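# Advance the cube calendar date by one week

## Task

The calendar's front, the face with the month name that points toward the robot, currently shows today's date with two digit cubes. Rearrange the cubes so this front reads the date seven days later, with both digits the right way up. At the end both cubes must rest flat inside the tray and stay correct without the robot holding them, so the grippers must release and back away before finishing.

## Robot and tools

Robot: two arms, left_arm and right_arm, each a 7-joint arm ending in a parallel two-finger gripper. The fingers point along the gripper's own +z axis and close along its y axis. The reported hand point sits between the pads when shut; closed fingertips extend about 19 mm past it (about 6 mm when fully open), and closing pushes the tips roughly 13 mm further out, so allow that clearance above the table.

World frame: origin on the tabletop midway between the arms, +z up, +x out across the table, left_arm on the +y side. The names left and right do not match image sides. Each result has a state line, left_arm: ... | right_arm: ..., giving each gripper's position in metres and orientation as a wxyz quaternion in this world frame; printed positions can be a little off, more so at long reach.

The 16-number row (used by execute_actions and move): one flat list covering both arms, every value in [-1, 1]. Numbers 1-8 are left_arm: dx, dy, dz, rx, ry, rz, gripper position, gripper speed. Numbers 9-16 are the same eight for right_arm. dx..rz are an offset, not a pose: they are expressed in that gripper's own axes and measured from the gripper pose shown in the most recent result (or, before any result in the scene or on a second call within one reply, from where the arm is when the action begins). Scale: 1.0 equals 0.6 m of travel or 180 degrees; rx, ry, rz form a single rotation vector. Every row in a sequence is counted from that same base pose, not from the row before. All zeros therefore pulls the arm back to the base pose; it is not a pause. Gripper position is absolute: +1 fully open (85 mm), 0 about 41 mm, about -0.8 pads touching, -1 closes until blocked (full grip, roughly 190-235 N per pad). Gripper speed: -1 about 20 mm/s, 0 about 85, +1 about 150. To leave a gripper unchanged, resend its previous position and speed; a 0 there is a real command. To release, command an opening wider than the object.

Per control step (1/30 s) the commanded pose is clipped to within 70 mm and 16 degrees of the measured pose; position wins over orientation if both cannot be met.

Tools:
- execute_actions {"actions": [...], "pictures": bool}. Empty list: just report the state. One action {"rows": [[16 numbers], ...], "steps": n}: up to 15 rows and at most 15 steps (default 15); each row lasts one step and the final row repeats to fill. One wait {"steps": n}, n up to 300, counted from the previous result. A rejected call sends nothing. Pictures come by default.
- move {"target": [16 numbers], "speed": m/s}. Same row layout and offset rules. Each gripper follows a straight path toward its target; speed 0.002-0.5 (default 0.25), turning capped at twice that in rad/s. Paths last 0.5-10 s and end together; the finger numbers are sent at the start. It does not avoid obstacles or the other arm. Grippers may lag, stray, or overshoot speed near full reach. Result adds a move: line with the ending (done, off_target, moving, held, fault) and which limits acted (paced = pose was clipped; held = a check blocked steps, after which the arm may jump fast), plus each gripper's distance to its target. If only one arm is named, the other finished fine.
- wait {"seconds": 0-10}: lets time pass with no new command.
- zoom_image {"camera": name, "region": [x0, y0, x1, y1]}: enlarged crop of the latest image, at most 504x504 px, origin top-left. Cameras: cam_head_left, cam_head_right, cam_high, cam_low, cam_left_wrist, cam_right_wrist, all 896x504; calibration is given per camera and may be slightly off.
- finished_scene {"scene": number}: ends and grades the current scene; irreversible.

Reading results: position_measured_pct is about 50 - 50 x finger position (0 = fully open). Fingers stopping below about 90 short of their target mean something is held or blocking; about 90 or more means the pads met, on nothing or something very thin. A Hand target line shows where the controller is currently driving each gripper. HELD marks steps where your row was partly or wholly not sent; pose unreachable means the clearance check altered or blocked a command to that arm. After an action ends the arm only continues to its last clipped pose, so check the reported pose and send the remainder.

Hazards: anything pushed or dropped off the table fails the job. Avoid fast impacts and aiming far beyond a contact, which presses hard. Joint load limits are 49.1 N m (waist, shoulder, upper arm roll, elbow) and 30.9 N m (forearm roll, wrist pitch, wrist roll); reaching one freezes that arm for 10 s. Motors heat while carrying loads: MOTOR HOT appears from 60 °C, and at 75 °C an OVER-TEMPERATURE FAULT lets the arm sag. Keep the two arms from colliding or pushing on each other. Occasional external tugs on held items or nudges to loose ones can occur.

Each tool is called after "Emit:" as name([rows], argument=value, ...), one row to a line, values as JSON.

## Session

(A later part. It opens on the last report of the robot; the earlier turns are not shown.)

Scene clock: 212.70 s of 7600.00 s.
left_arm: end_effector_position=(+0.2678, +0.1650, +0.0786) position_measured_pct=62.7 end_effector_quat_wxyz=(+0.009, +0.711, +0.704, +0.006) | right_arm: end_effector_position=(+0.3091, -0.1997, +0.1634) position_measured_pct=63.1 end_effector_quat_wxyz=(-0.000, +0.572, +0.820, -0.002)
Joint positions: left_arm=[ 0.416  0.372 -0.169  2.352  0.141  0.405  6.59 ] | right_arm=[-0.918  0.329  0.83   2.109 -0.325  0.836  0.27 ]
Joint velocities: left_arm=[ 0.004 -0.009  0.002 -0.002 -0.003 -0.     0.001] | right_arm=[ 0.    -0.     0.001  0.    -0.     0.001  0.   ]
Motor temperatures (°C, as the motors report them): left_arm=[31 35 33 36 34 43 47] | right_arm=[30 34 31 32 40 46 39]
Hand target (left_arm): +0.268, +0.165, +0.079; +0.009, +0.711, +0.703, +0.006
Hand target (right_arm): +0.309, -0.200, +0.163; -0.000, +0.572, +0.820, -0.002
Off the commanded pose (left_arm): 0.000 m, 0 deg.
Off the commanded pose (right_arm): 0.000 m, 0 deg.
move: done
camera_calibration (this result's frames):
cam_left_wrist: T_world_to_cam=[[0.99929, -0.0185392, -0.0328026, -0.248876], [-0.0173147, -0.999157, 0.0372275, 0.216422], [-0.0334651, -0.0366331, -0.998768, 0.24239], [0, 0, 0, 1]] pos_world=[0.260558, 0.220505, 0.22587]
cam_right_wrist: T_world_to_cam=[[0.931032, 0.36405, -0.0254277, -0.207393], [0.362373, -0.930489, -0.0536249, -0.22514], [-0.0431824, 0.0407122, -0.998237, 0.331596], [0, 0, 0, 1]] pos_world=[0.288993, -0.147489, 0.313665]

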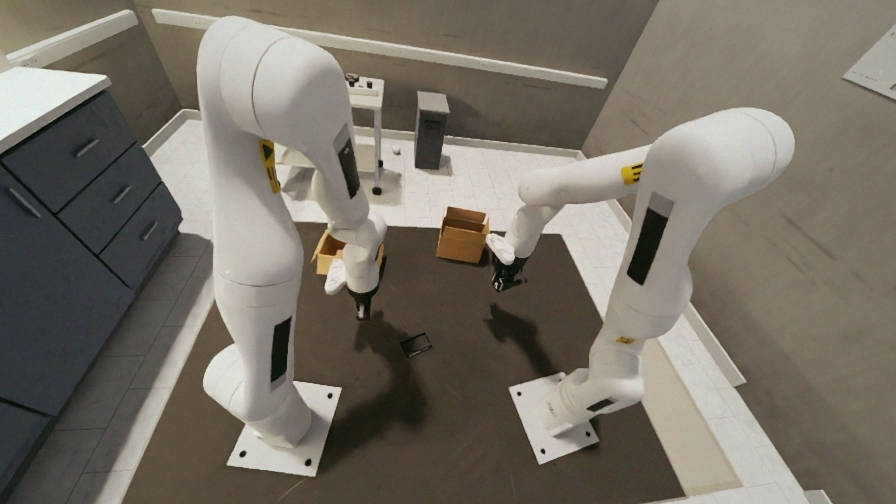

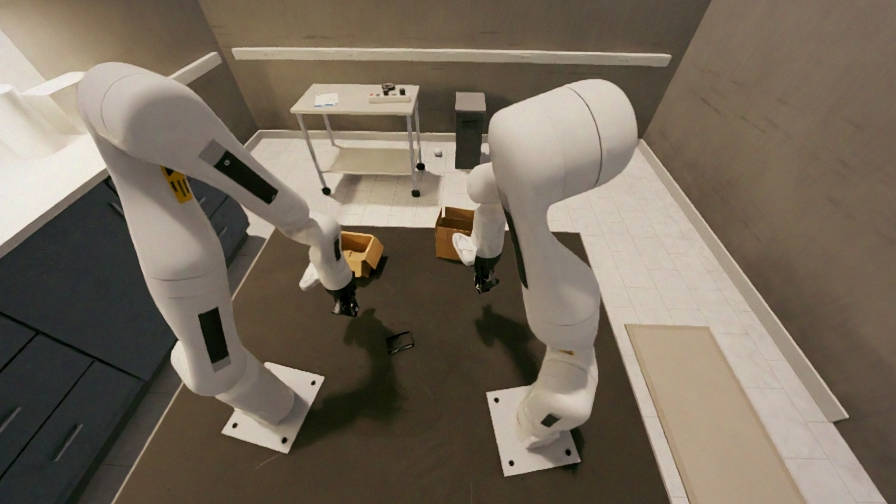

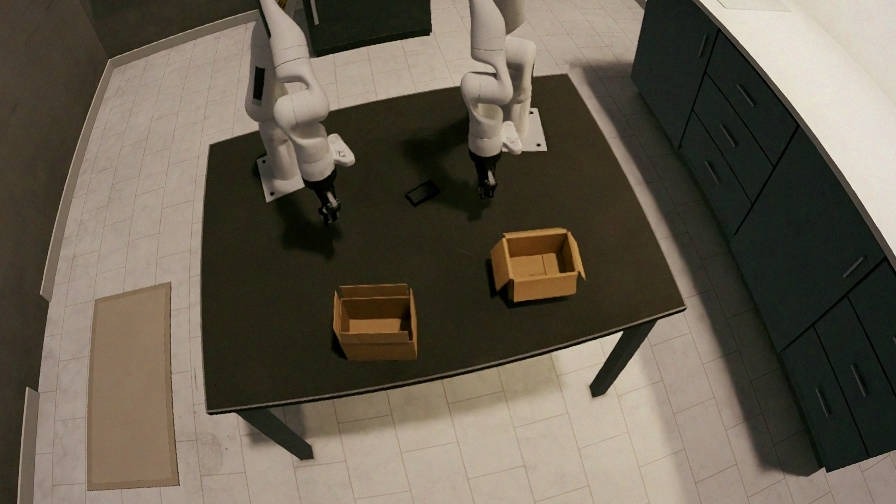

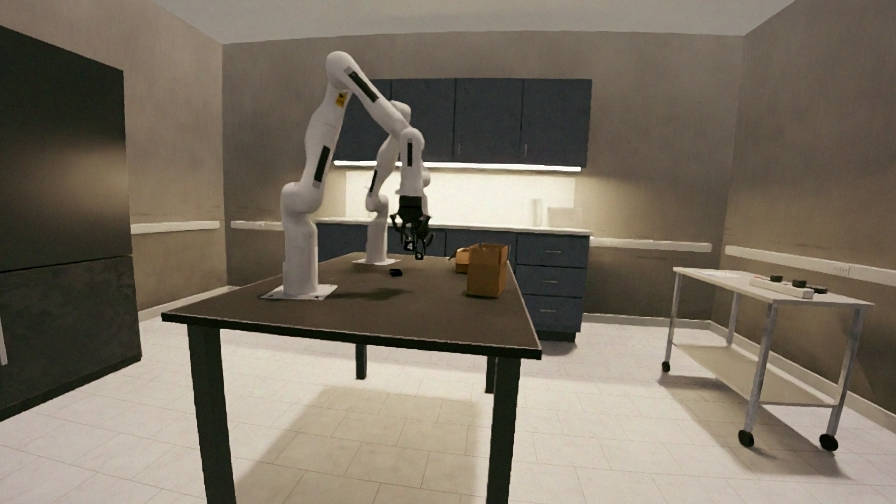

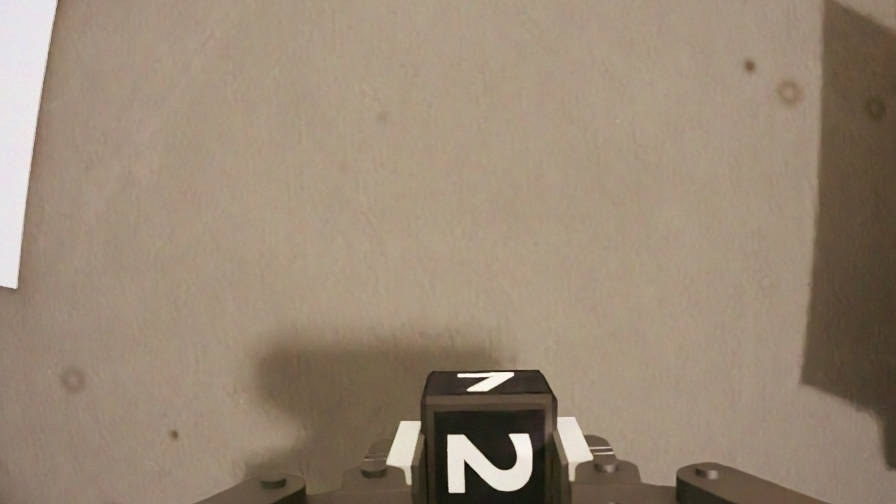

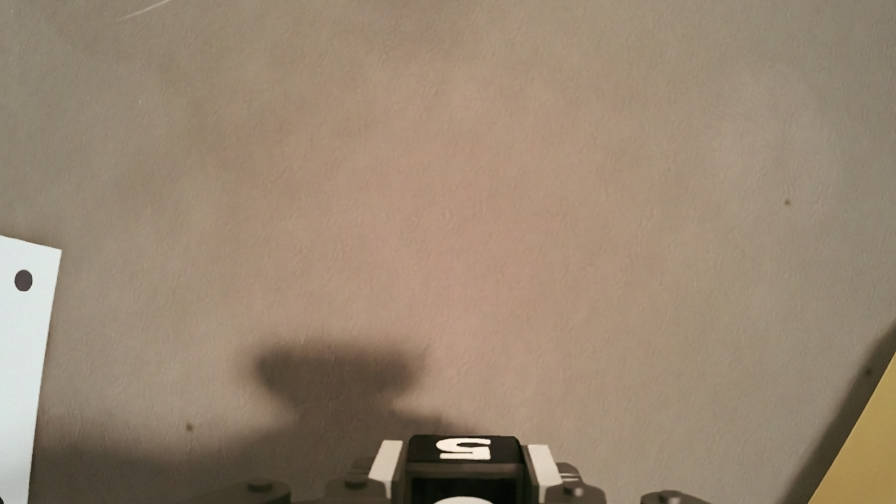

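Emit:
move(target=[-0.244,-0.107,0.005,0,0,0.864,-1,0,-0.1,0,0,0,0,0,-1,-0.3], speed=0.3)

Scene clock: 219.60 s of 7600.00 s.
left_arm: end_effector_position=(+0.2022, +0.0199, +0.0747) position_measured_pct=62.7 end_effector_quat_wxyz=(-0.006, +0.838, -0.545, +0.011) | right_arm: end_effector_position=(+0.3296, -0.2562, +0.1633) position_measured_pct=63.1 end_effector_quat_wxyz=(-0.001, +0.572, +0.820, -0.002)
Joint positions: left_arm=[ 0.371  0.523  0.557  2.191 -0.568  0.555  5.105] | right_arm=[-0.734  0.339  0.832  2.099 -0.334  0.841  0.46 ]
Joint velocities: left_arm=[-0.002  0.002 -0.002  0.001  0.001  0.001 -0.003] | right_arm=[ 0.001  0.     0.001 -0.    -0.    -0.002  0.001]
Motor temperatures (°C, as the motors report them): left_arm=[31 35 33 36 34 43 47] | right_arm=[30 34 31 32 40 46 39]
Hand target (left_arm): +0.202, +0.020, +0.075; -0.006, +0.838, -0.545, +0.010
Hand target (right_arm): +0.330, -0.256, +0.163; -0.001, +0.572, +0.820, -0.002
Off the commanded pose (left_arm): 0.001 m, 0 deg.
Off the commanded pose (right_arm): 0.000 m, 0 deg.
move: done
camera_calibration (this result's frames):
cam_left_wrist: T_world_to_cam=[[-0.91474, -0.39692, -0.0755294, 0.211606], [-0.399521, 0.916448, 0.0225175, 0.110765], [0.0602811, 0.0507732, -0.996889, 0.210174], [0, 0, 0, 1]] pos_world=[0.225148, -0.0281913, 0.223008]
cam_right_wrist: T_world_to_cam=[[0.930951, 0.364214, -0.0260311, -0.205794], [0.362509, -0.930431, -0.0537064, -0.285141], [-0.0437808, 0.0405615, -0.998217, 0.334809], [0, 0, 0, 1]] pos_world=[0.309608, -0.203931, 0.313541]

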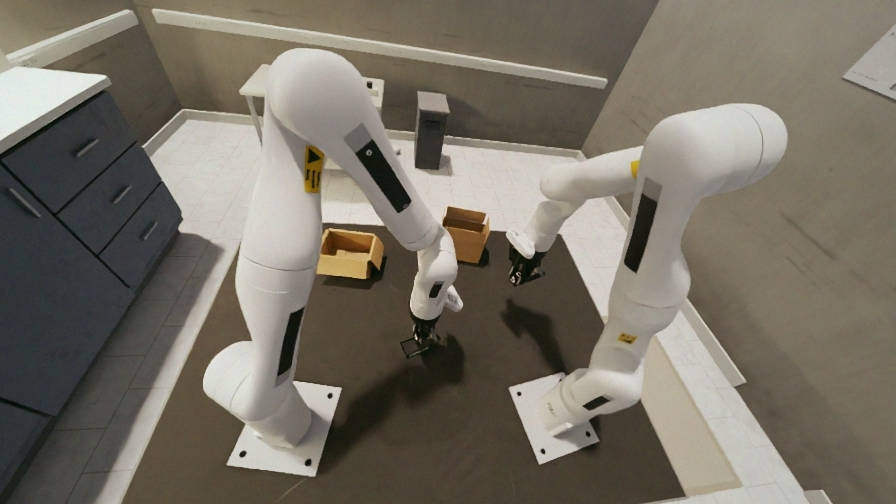

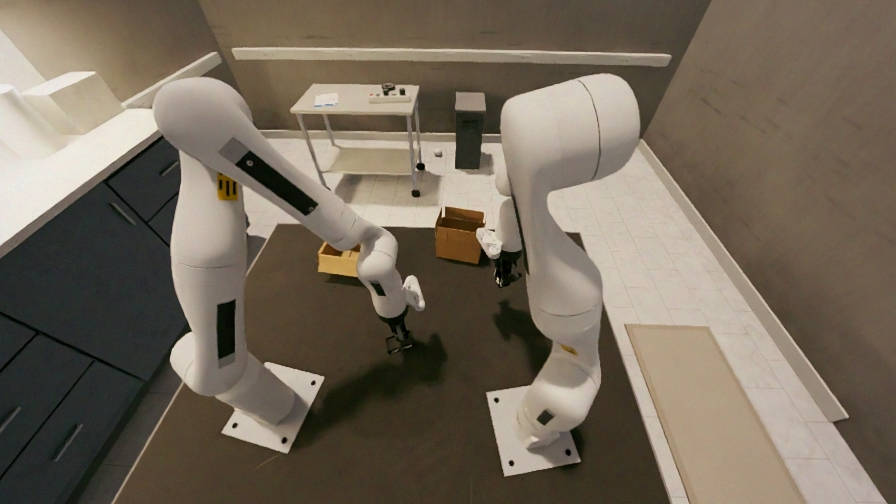

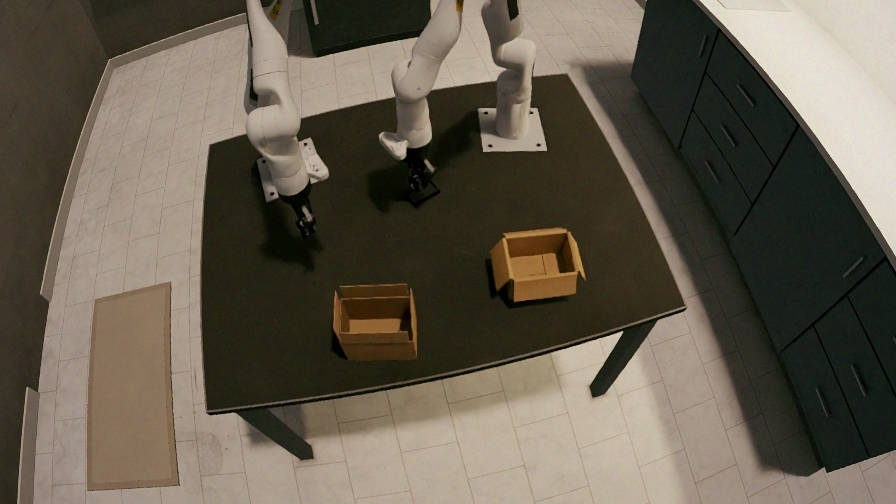

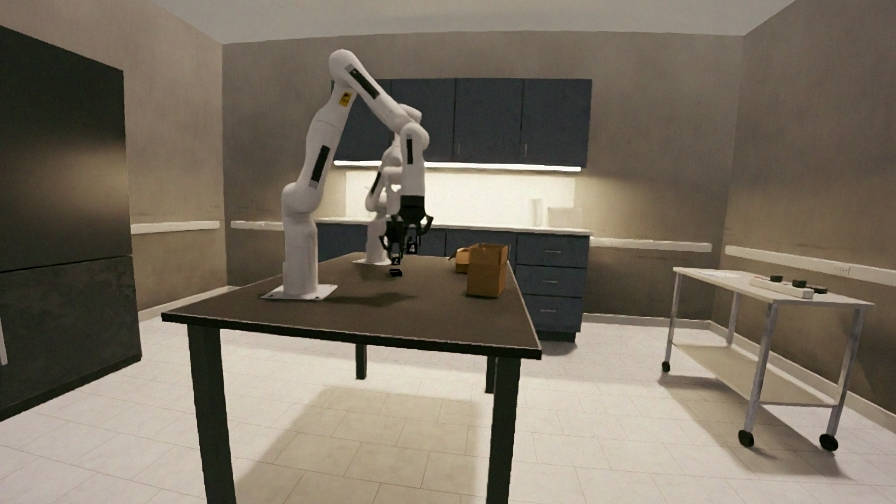

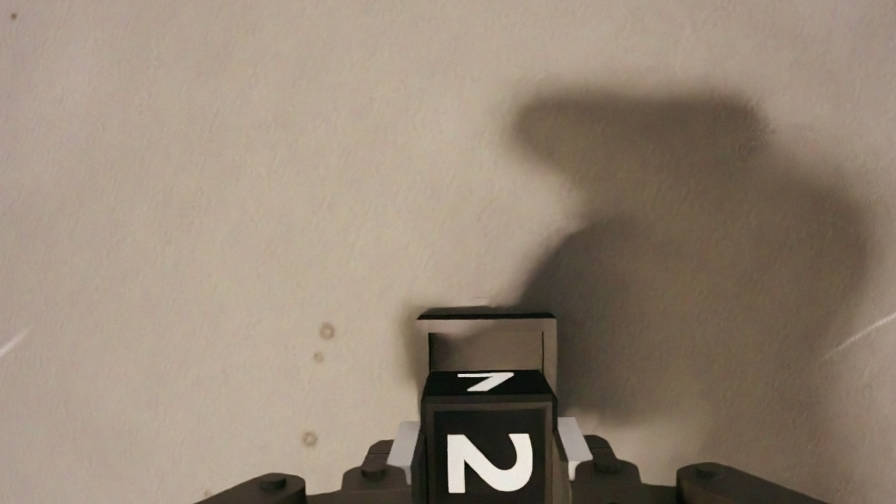

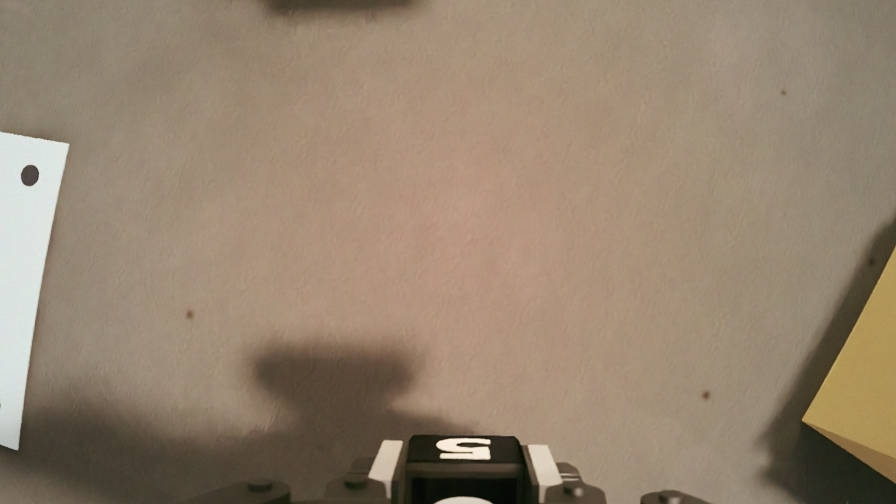

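Emit:
move(target=[0,0,0.027,0,0,0,-1,0,0,0,0,0,0,0,-1,-0.3], speed=0.05)

Emit:
zoom_image(camera="cam_low", region=[360,230,430,285])

Emit:
zoom_image(camera="cam_head_left", region=[385,310,455,370])

Scene clock: 222.73 s of 7600.00 s.
left_arm: end_effector_position=(+0.2029, +0.0199, +0.0586) position_measured_pct=62.7 end_effector_quat_wxyz=(-0.006, +0.838, -0.545, +0.011) | right_arm: end_effector_position=(+0.3296, -0.2562, +0.1633) position_measured_pct=63.1 end_effector_quat_wxyz=(-0.001, +0.572, +0.820, -0.002)
Joint positions: left_arm=[ 0.408  0.559  0.509  2.203 -0.613  0.504  5.144] | right_arm=[-0.734  0.339  0.832  2.099 -0.334  0.841  0.46 ]
Joint velocities: left_arm=[ 0.004  0.003  0.002  0.002  0.    -0.001  0.   ] | right_arm=[ 0.001  0.    -0.    -0.     0.     0.     0.   ]
Motor temperatures (°C, as the motors report them): left_arm=[31 35 33 36 34 43 47] | right_arm=[30 34 31 32 40 46 39]
Hand target (left_arm): +0.203, +0.020, +0.058; -0.006, +0.838, -0.545, +0.011
Hand target (right_arm): +0.330, -0.256, +0.163; -0.001, +0.572, +0.820, -0.002
Off the commanded pose (left_arm): 0.000 m, 0 deg.
Off the commanded pose (right_arm): 0.000 m, 0 deg.
move: done
camera_calibration (this result's frames):
cam_left_wrist: T_world_to_cam=[[-0.91448, -0.397447, -0.0759083, 0.210985], [-0.400047, 0.916226, 0.022185, 0.111535], [0.0607319, 0.0506546, -0.996868, 0.194007], [0, 0, 0, 1]] pos_world=[0.225779, -0.0281627, 0.20694]
cam_right_wrist: T_world_to_cam=[[0.930952, 0.364213, -0.0260289, -0.205796], [0.362508, -0.930432, -0.0537045, -0.285142], [-0.043778, 0.0405606, -0.998218, 0.334808], [0, 0, 0, 1]] pos_world=[0.30961, -0.203932, 0.313541]

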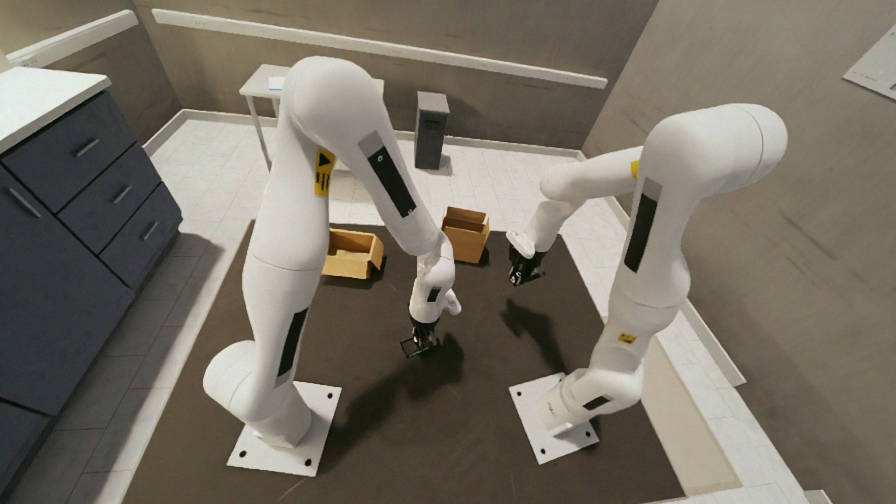

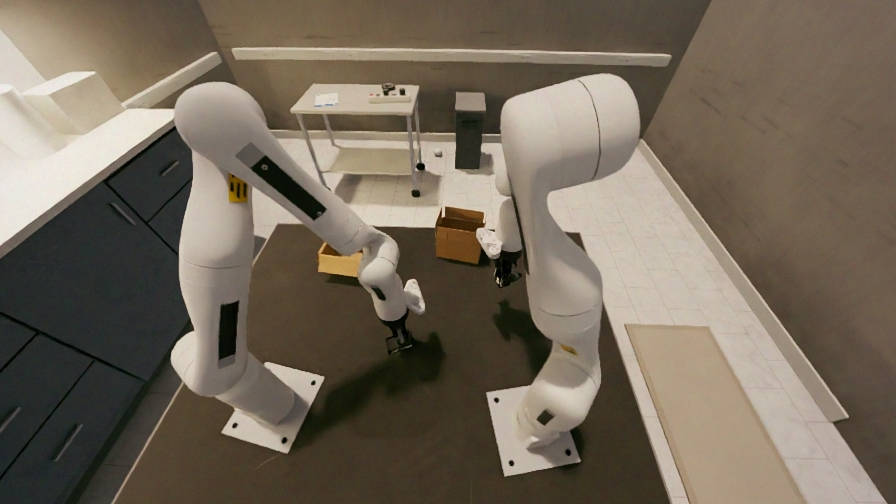

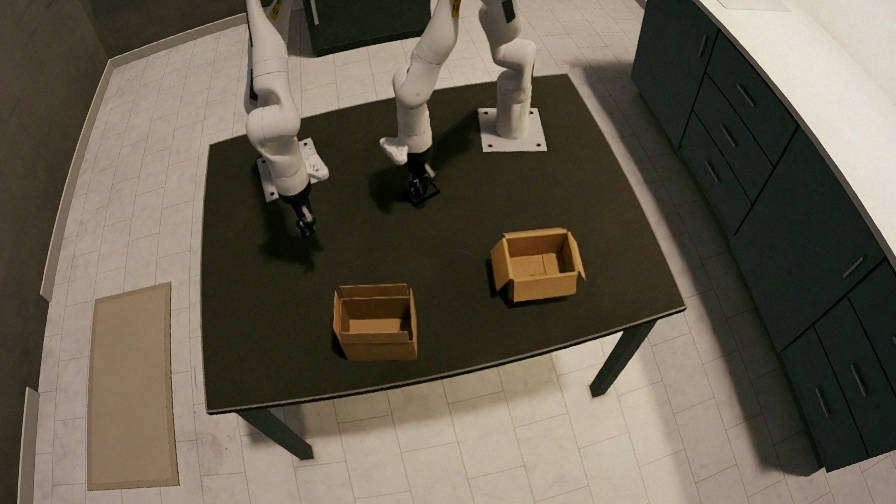

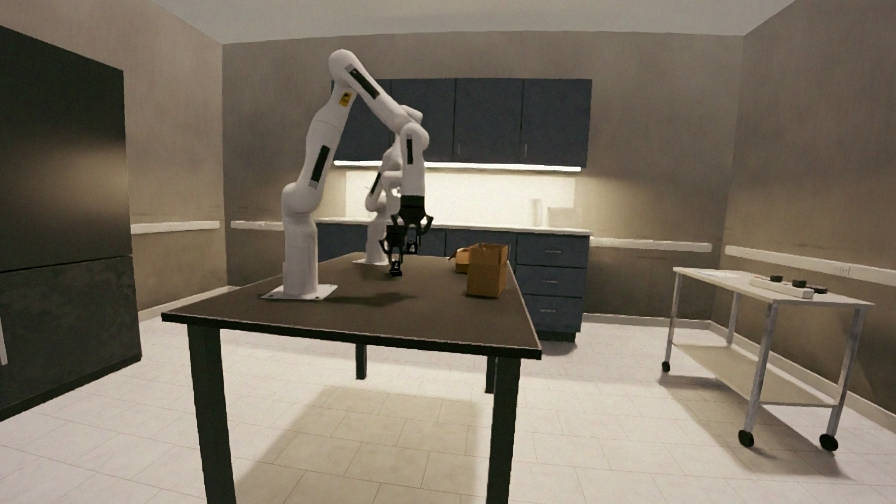

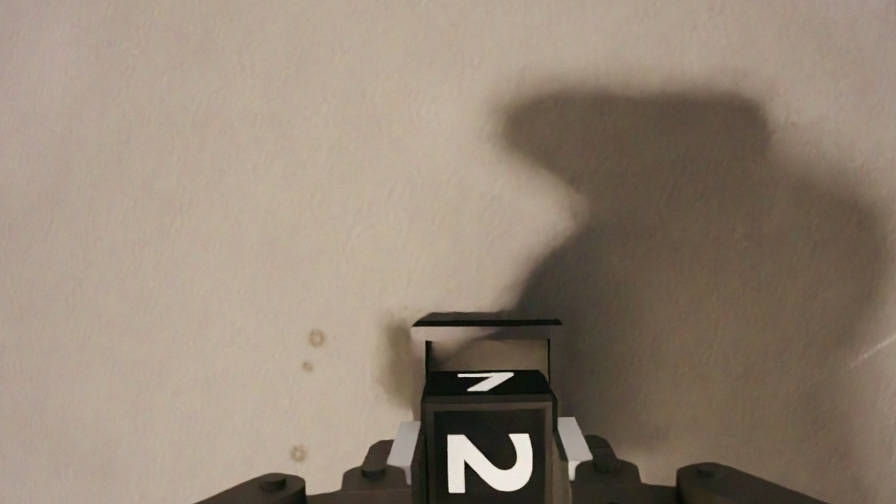

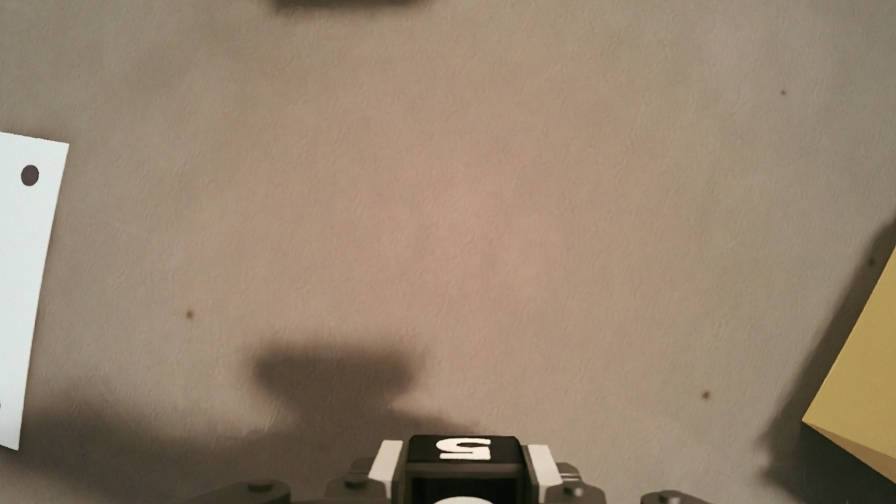

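Region (360, 230, 430, 285) of cam_low's 896x504 image, scaled by 7.200, with more detail than that image has; it fills the top 396 rows of this view, and the rest is white.

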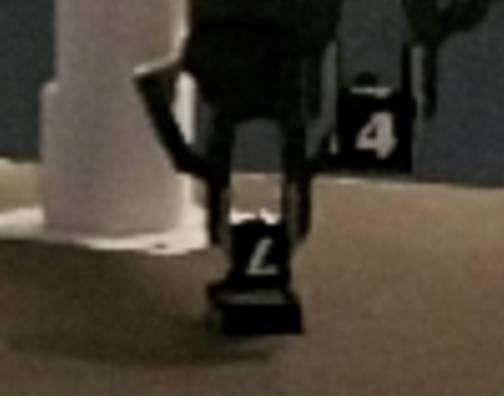

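Region (385, 310, 455, 370) of cam_head_left's 896x504 image, scaled by 7.200, with more detail than that image has; it fills the top 432 rows of this view, and the rest is white.

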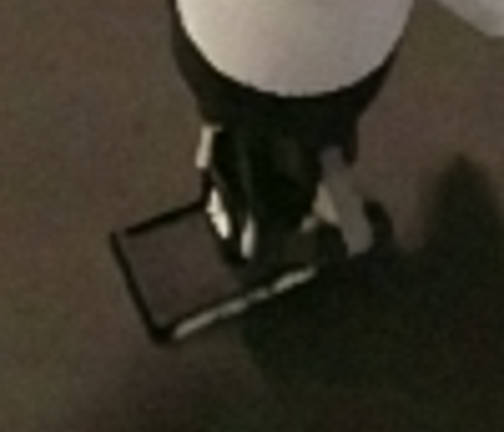

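Emit:
zoom_image(camera="cam_left_wrist", region=[390,290,590,430])

Region (390, 290, 590, 430) of cam_left_wrist's 896x504 image, scaled by 2.520; it fills the top 353 rows of this view, and the rest is white.

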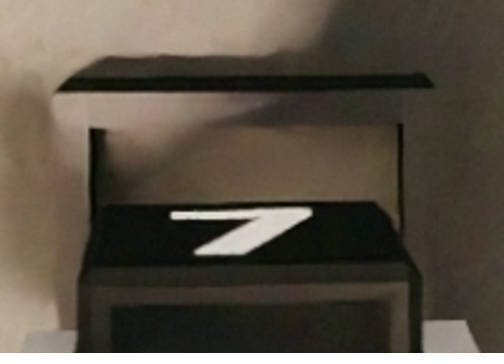

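Emit:
move(target=[0.008,0,0,0,0,0,-1,0,0,0,0,0,0,0,-1,-0.3], speed=0.03)

Emit:
zoom_image(camera="cam_left_wrist", region=[390,290,590,430])

Scene clock: 231.50 s of 7600.00 s.
left_arm: end_effector_position=(+0.2049, +0.0155, +0.0587) position_measured_pct=62.7 end_effector_quat_wxyz=(-0.006, +0.838, -0.545, +0.011) | right_arm: end_effector_position=(+0.3296, -0.2562, +0.1633) position_measured_pct=63.1 end_effector_quat_wxyz=(-0.001, +0.572, +0.820, -0.002)
Joint positions: left_arm=[ 0.41   0.566  0.511  2.188 -0.61   0.514  5.142] | right_arm=[-0.734  0.339  0.832  2.099 -0.334  0.841  0.46 ]
Joint velocities: left_arm=[ 0.001  0.001 -0.     0.001  0.     0.     0.001] | right_arm=[-0.  0.  0.  0.  0. -0. -0.]
Motor temperatures (°C, as the motors report them): left_arm=[31 35 33 36 34 43 47] | right_arm=[30 34 31 32 40 46 39]
Hand target (left_arm): +0.205, +0.015, +0.059; -0.006, +0.838, -0.545, +0.011
Hand target (right_arm): +0.330, -0.256, +0.163; -0.001, +0.572, +0.820, -0.002
Off the commanded pose (left_arm): 0.000 m, 0 deg.
Off the commanded pose (right_arm): 0.000 m, 0 deg.
After step 90, 5.07 s passed at rest.
move: done
camera_calibration (this result's frames):
cam_left_wrist: T_world_to_cam=[[-0.91447, -0.397463, -0.0759436, 0.211024], [-0.400061, 0.916221, 0.022121, 0.116351], [0.0607889, 0.0506111, -0.996867, 0.194191], [0, 0, 0, 1]] pos_world=[0.227718, -0.0325573, 0.207035]
cam_right_wrist: T_world_to_cam=[[0.930952, 0.364213, -0.0260265, -0.205798], [0.362508, -0.930432, -0.053703, -0.285143], [-0.0437752, 0.0405601, -0.998218, 0.334808], [0, 0, 0, 1]] pos_world=[0.309611, -0.203932, 0.313542]

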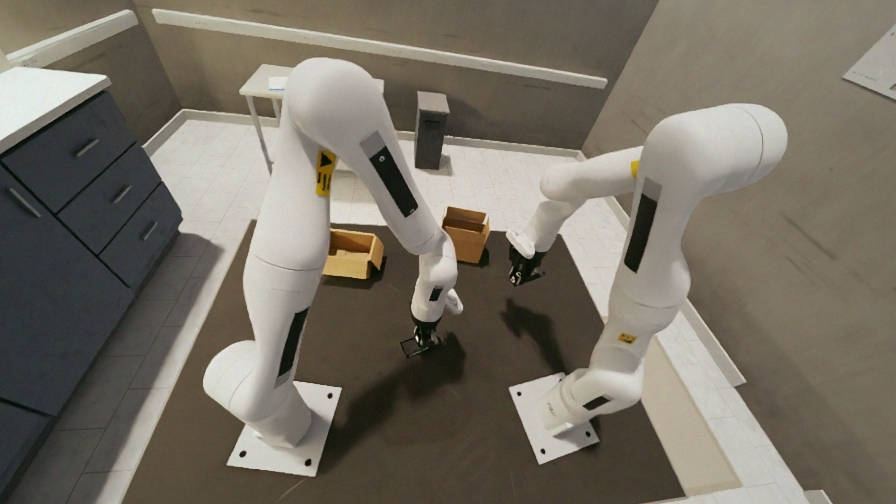

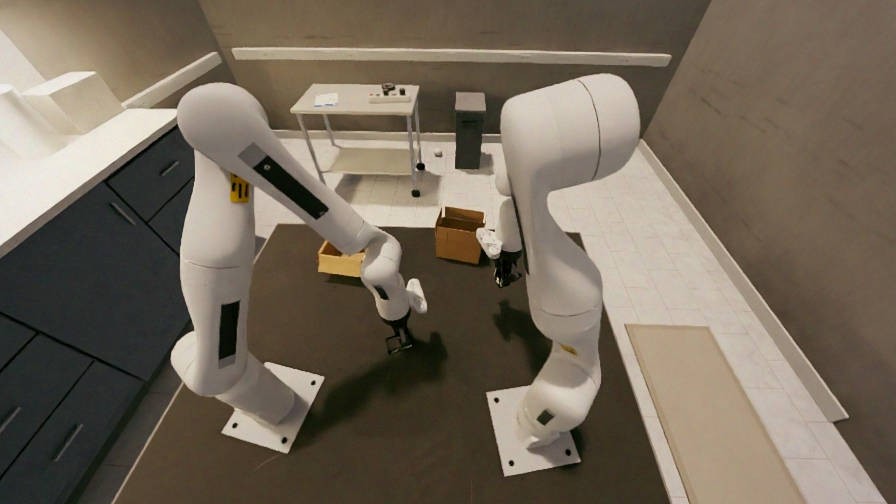

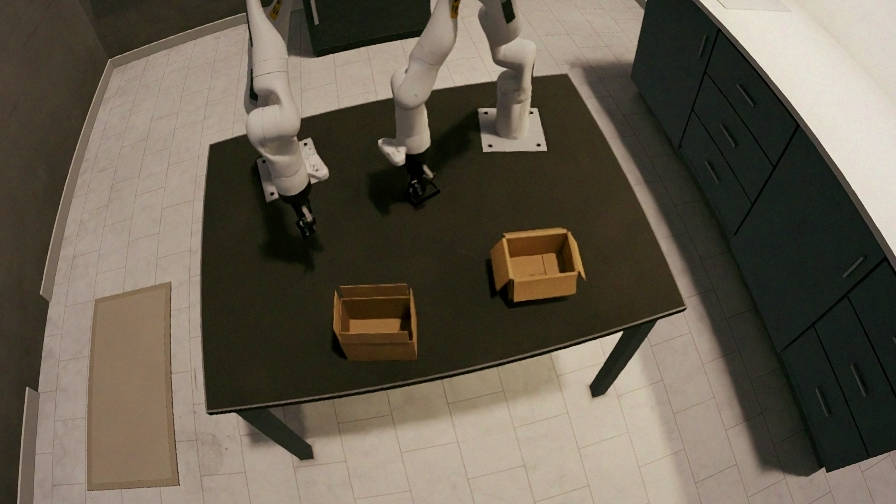

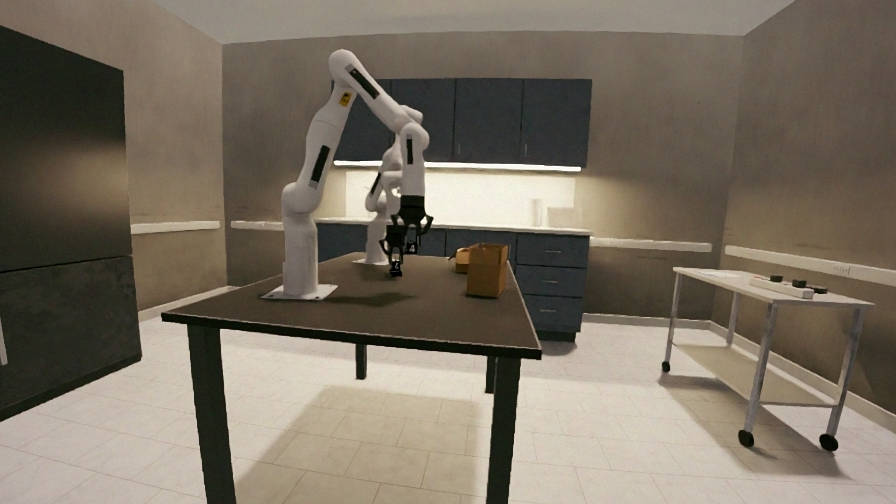

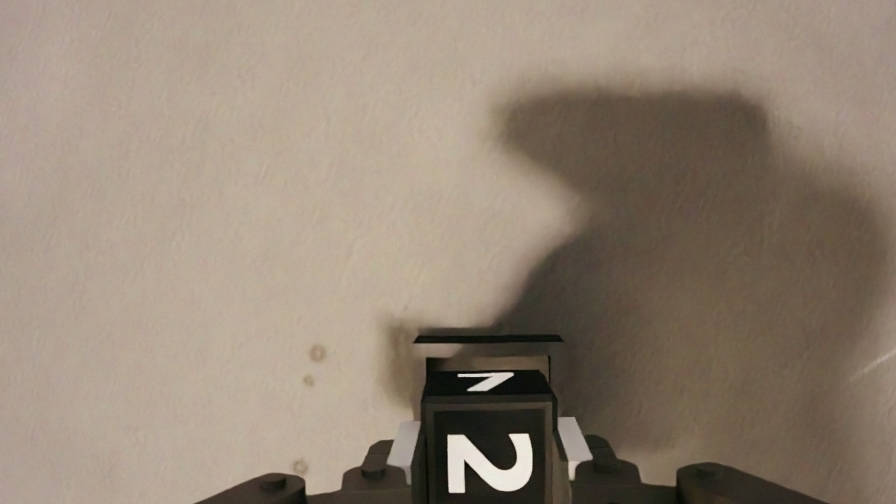

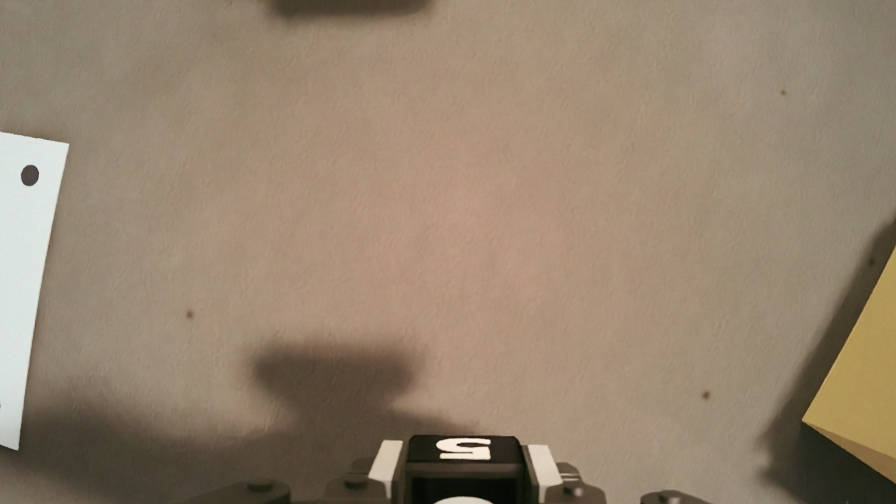

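Region (390, 290, 590, 430) of cam_left_wrist's 896x504 image, scaled by 2.520; it fills the top 353 rows of this view, and the rest is white.

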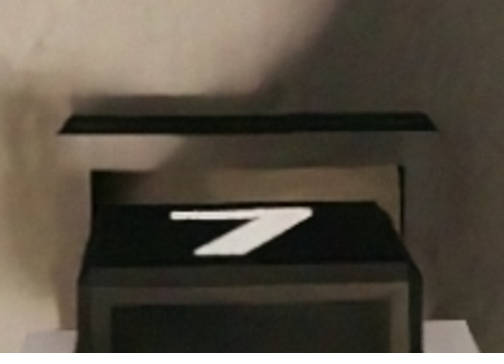

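Emit:
move(target=[0,0,0.026,0,0,0,-1,0,0,0,0,0,0,0,-1,-0.3], speed=0.02)

Emit:
zoom_image(camera="cam_low", region=[360,230,430,285])

Scene clock: 234.93 s of 7600.00 s.
left_arm: end_effector_position=(+0.2055, +0.0152, +0.0441) position_measured_pct=62.7 end_effector_quat_wxyz=(-0.006, +0.838, -0.545, +0.012) | right_arm: end_effector_position=(+0.3296, -0.2562, +0.1633) position_measured_pct=63.1 end_effector_quat_wxyz=(-0.001, +0.572, +0.820, -0.002)
Joint positions: left_arm=[ 0.446  0.598  0.464  2.197 -0.651  0.466  5.177] | right_arm=[-0.734  0.339  0.832  2.099 -0.334  0.841  0.46 ]
Joint velocities: left_arm=[ 0.002 -0.    -0.001  0.001 -0.001 -0.001  0.001] | right_arm=[-0.     0.    -0.001 -0.    -0.     0.001 -0.   ]
Motor temperatures (°C, as the motors report them): left_arm=[31 35 33 36 34 43 47] | right_arm=[30 34 31 32 40 46 39]
Hand target (left_arm): +0.205, +0.015, +0.043; -0.006, +0.838, -0.545, +0.011
Hand target (right_arm): +0.330, -0.256, +0.163; -0.001, +0.572, +0.820, -0.002
Off the commanded pose (left_arm): 0.001 m, 0 deg.
Off the commanded pose (right_arm): 0.000 m, 0 deg.
move: done
camera_calibration (this result's frames):
cam_left_wrist: T_world_to_cam=[[-0.914456, -0.397203, -0.0774633, 0.210442], [-0.399769, 0.916389, 0.0203729, 0.117191], [0.0628944, 0.0495976, -0.996787, 0.179233], [0, 0, 0, 1]] pos_world=[0.228016, -0.0326941, 0.192571]
cam_right_wrist: T_world_to_cam=[[0.930952, 0.364213, -0.0260239, -0.205799], [0.362508, -0.930432, -0.0537015, -0.285144], [-0.0437723, 0.0405596, -0.998218, 0.334807], [0, 0, 0, 1]] pos_world=[0.309612, -0.203932, 0.313542]

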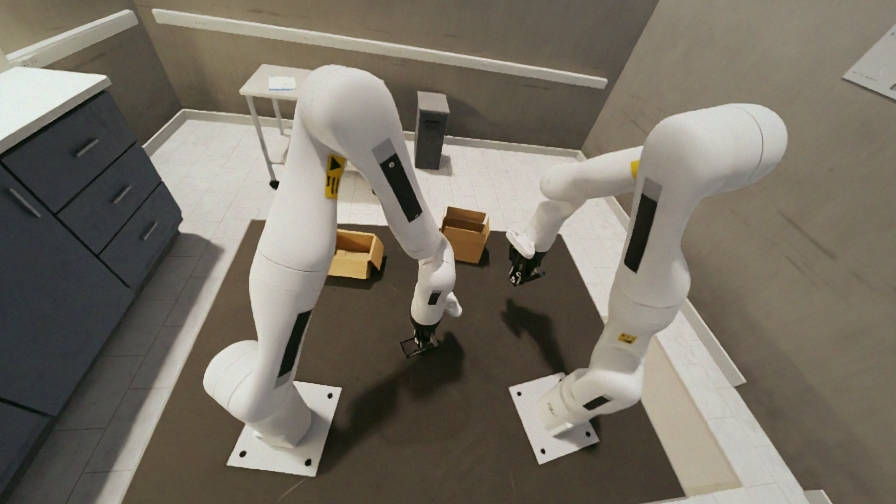

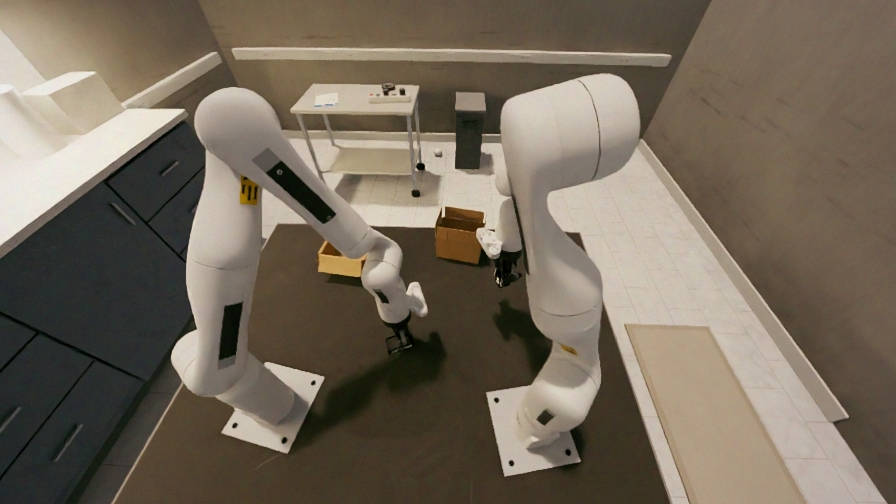

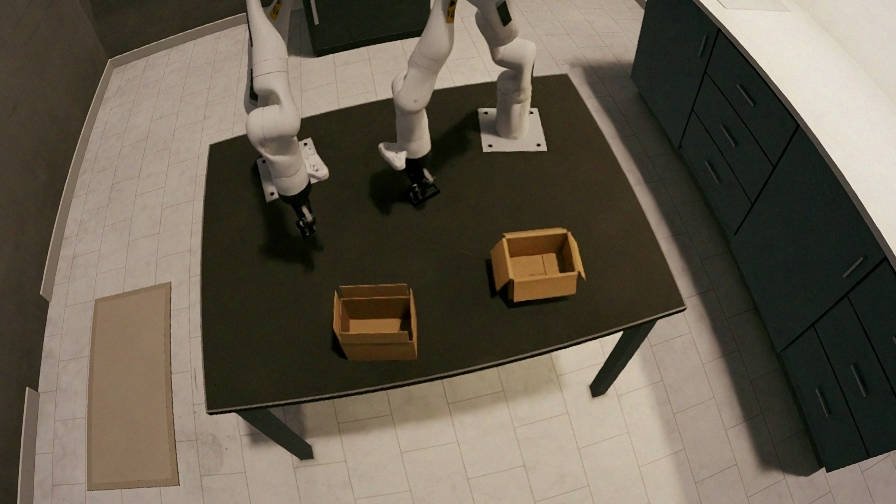

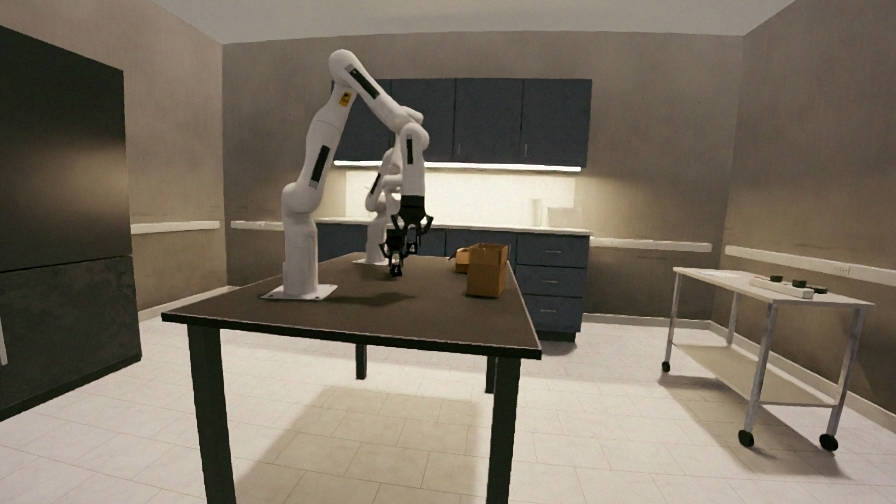

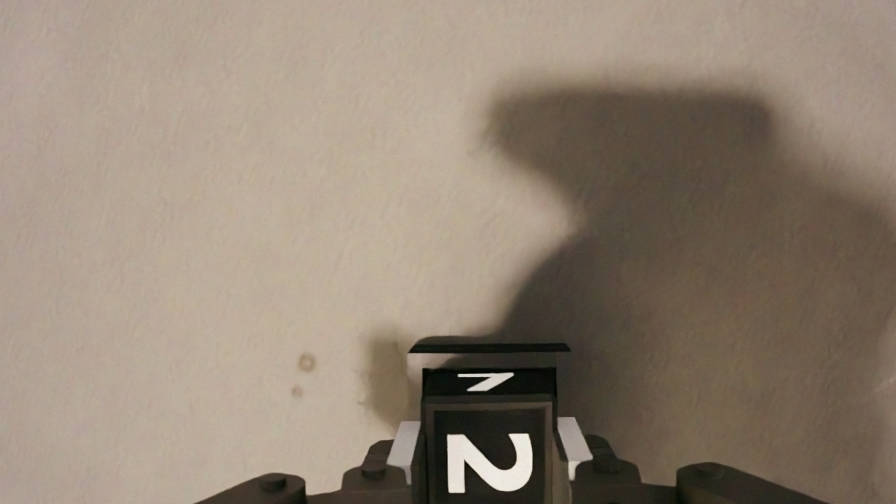

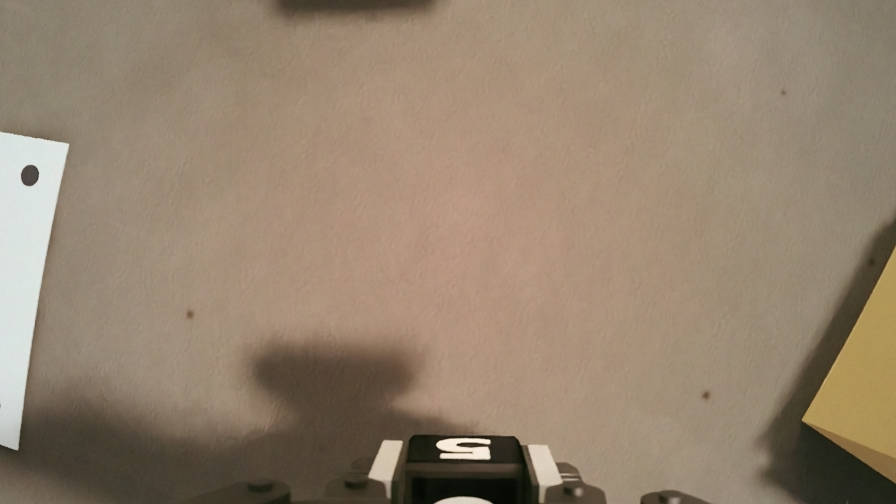

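Region (360, 230, 430, 285) of cam_low's 896x504 image, scaled by 7.200, with more detail than that image has; it fills the top 396 rows of this view, and the rest is white.

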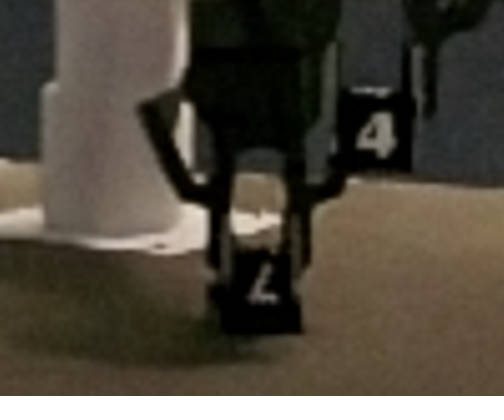

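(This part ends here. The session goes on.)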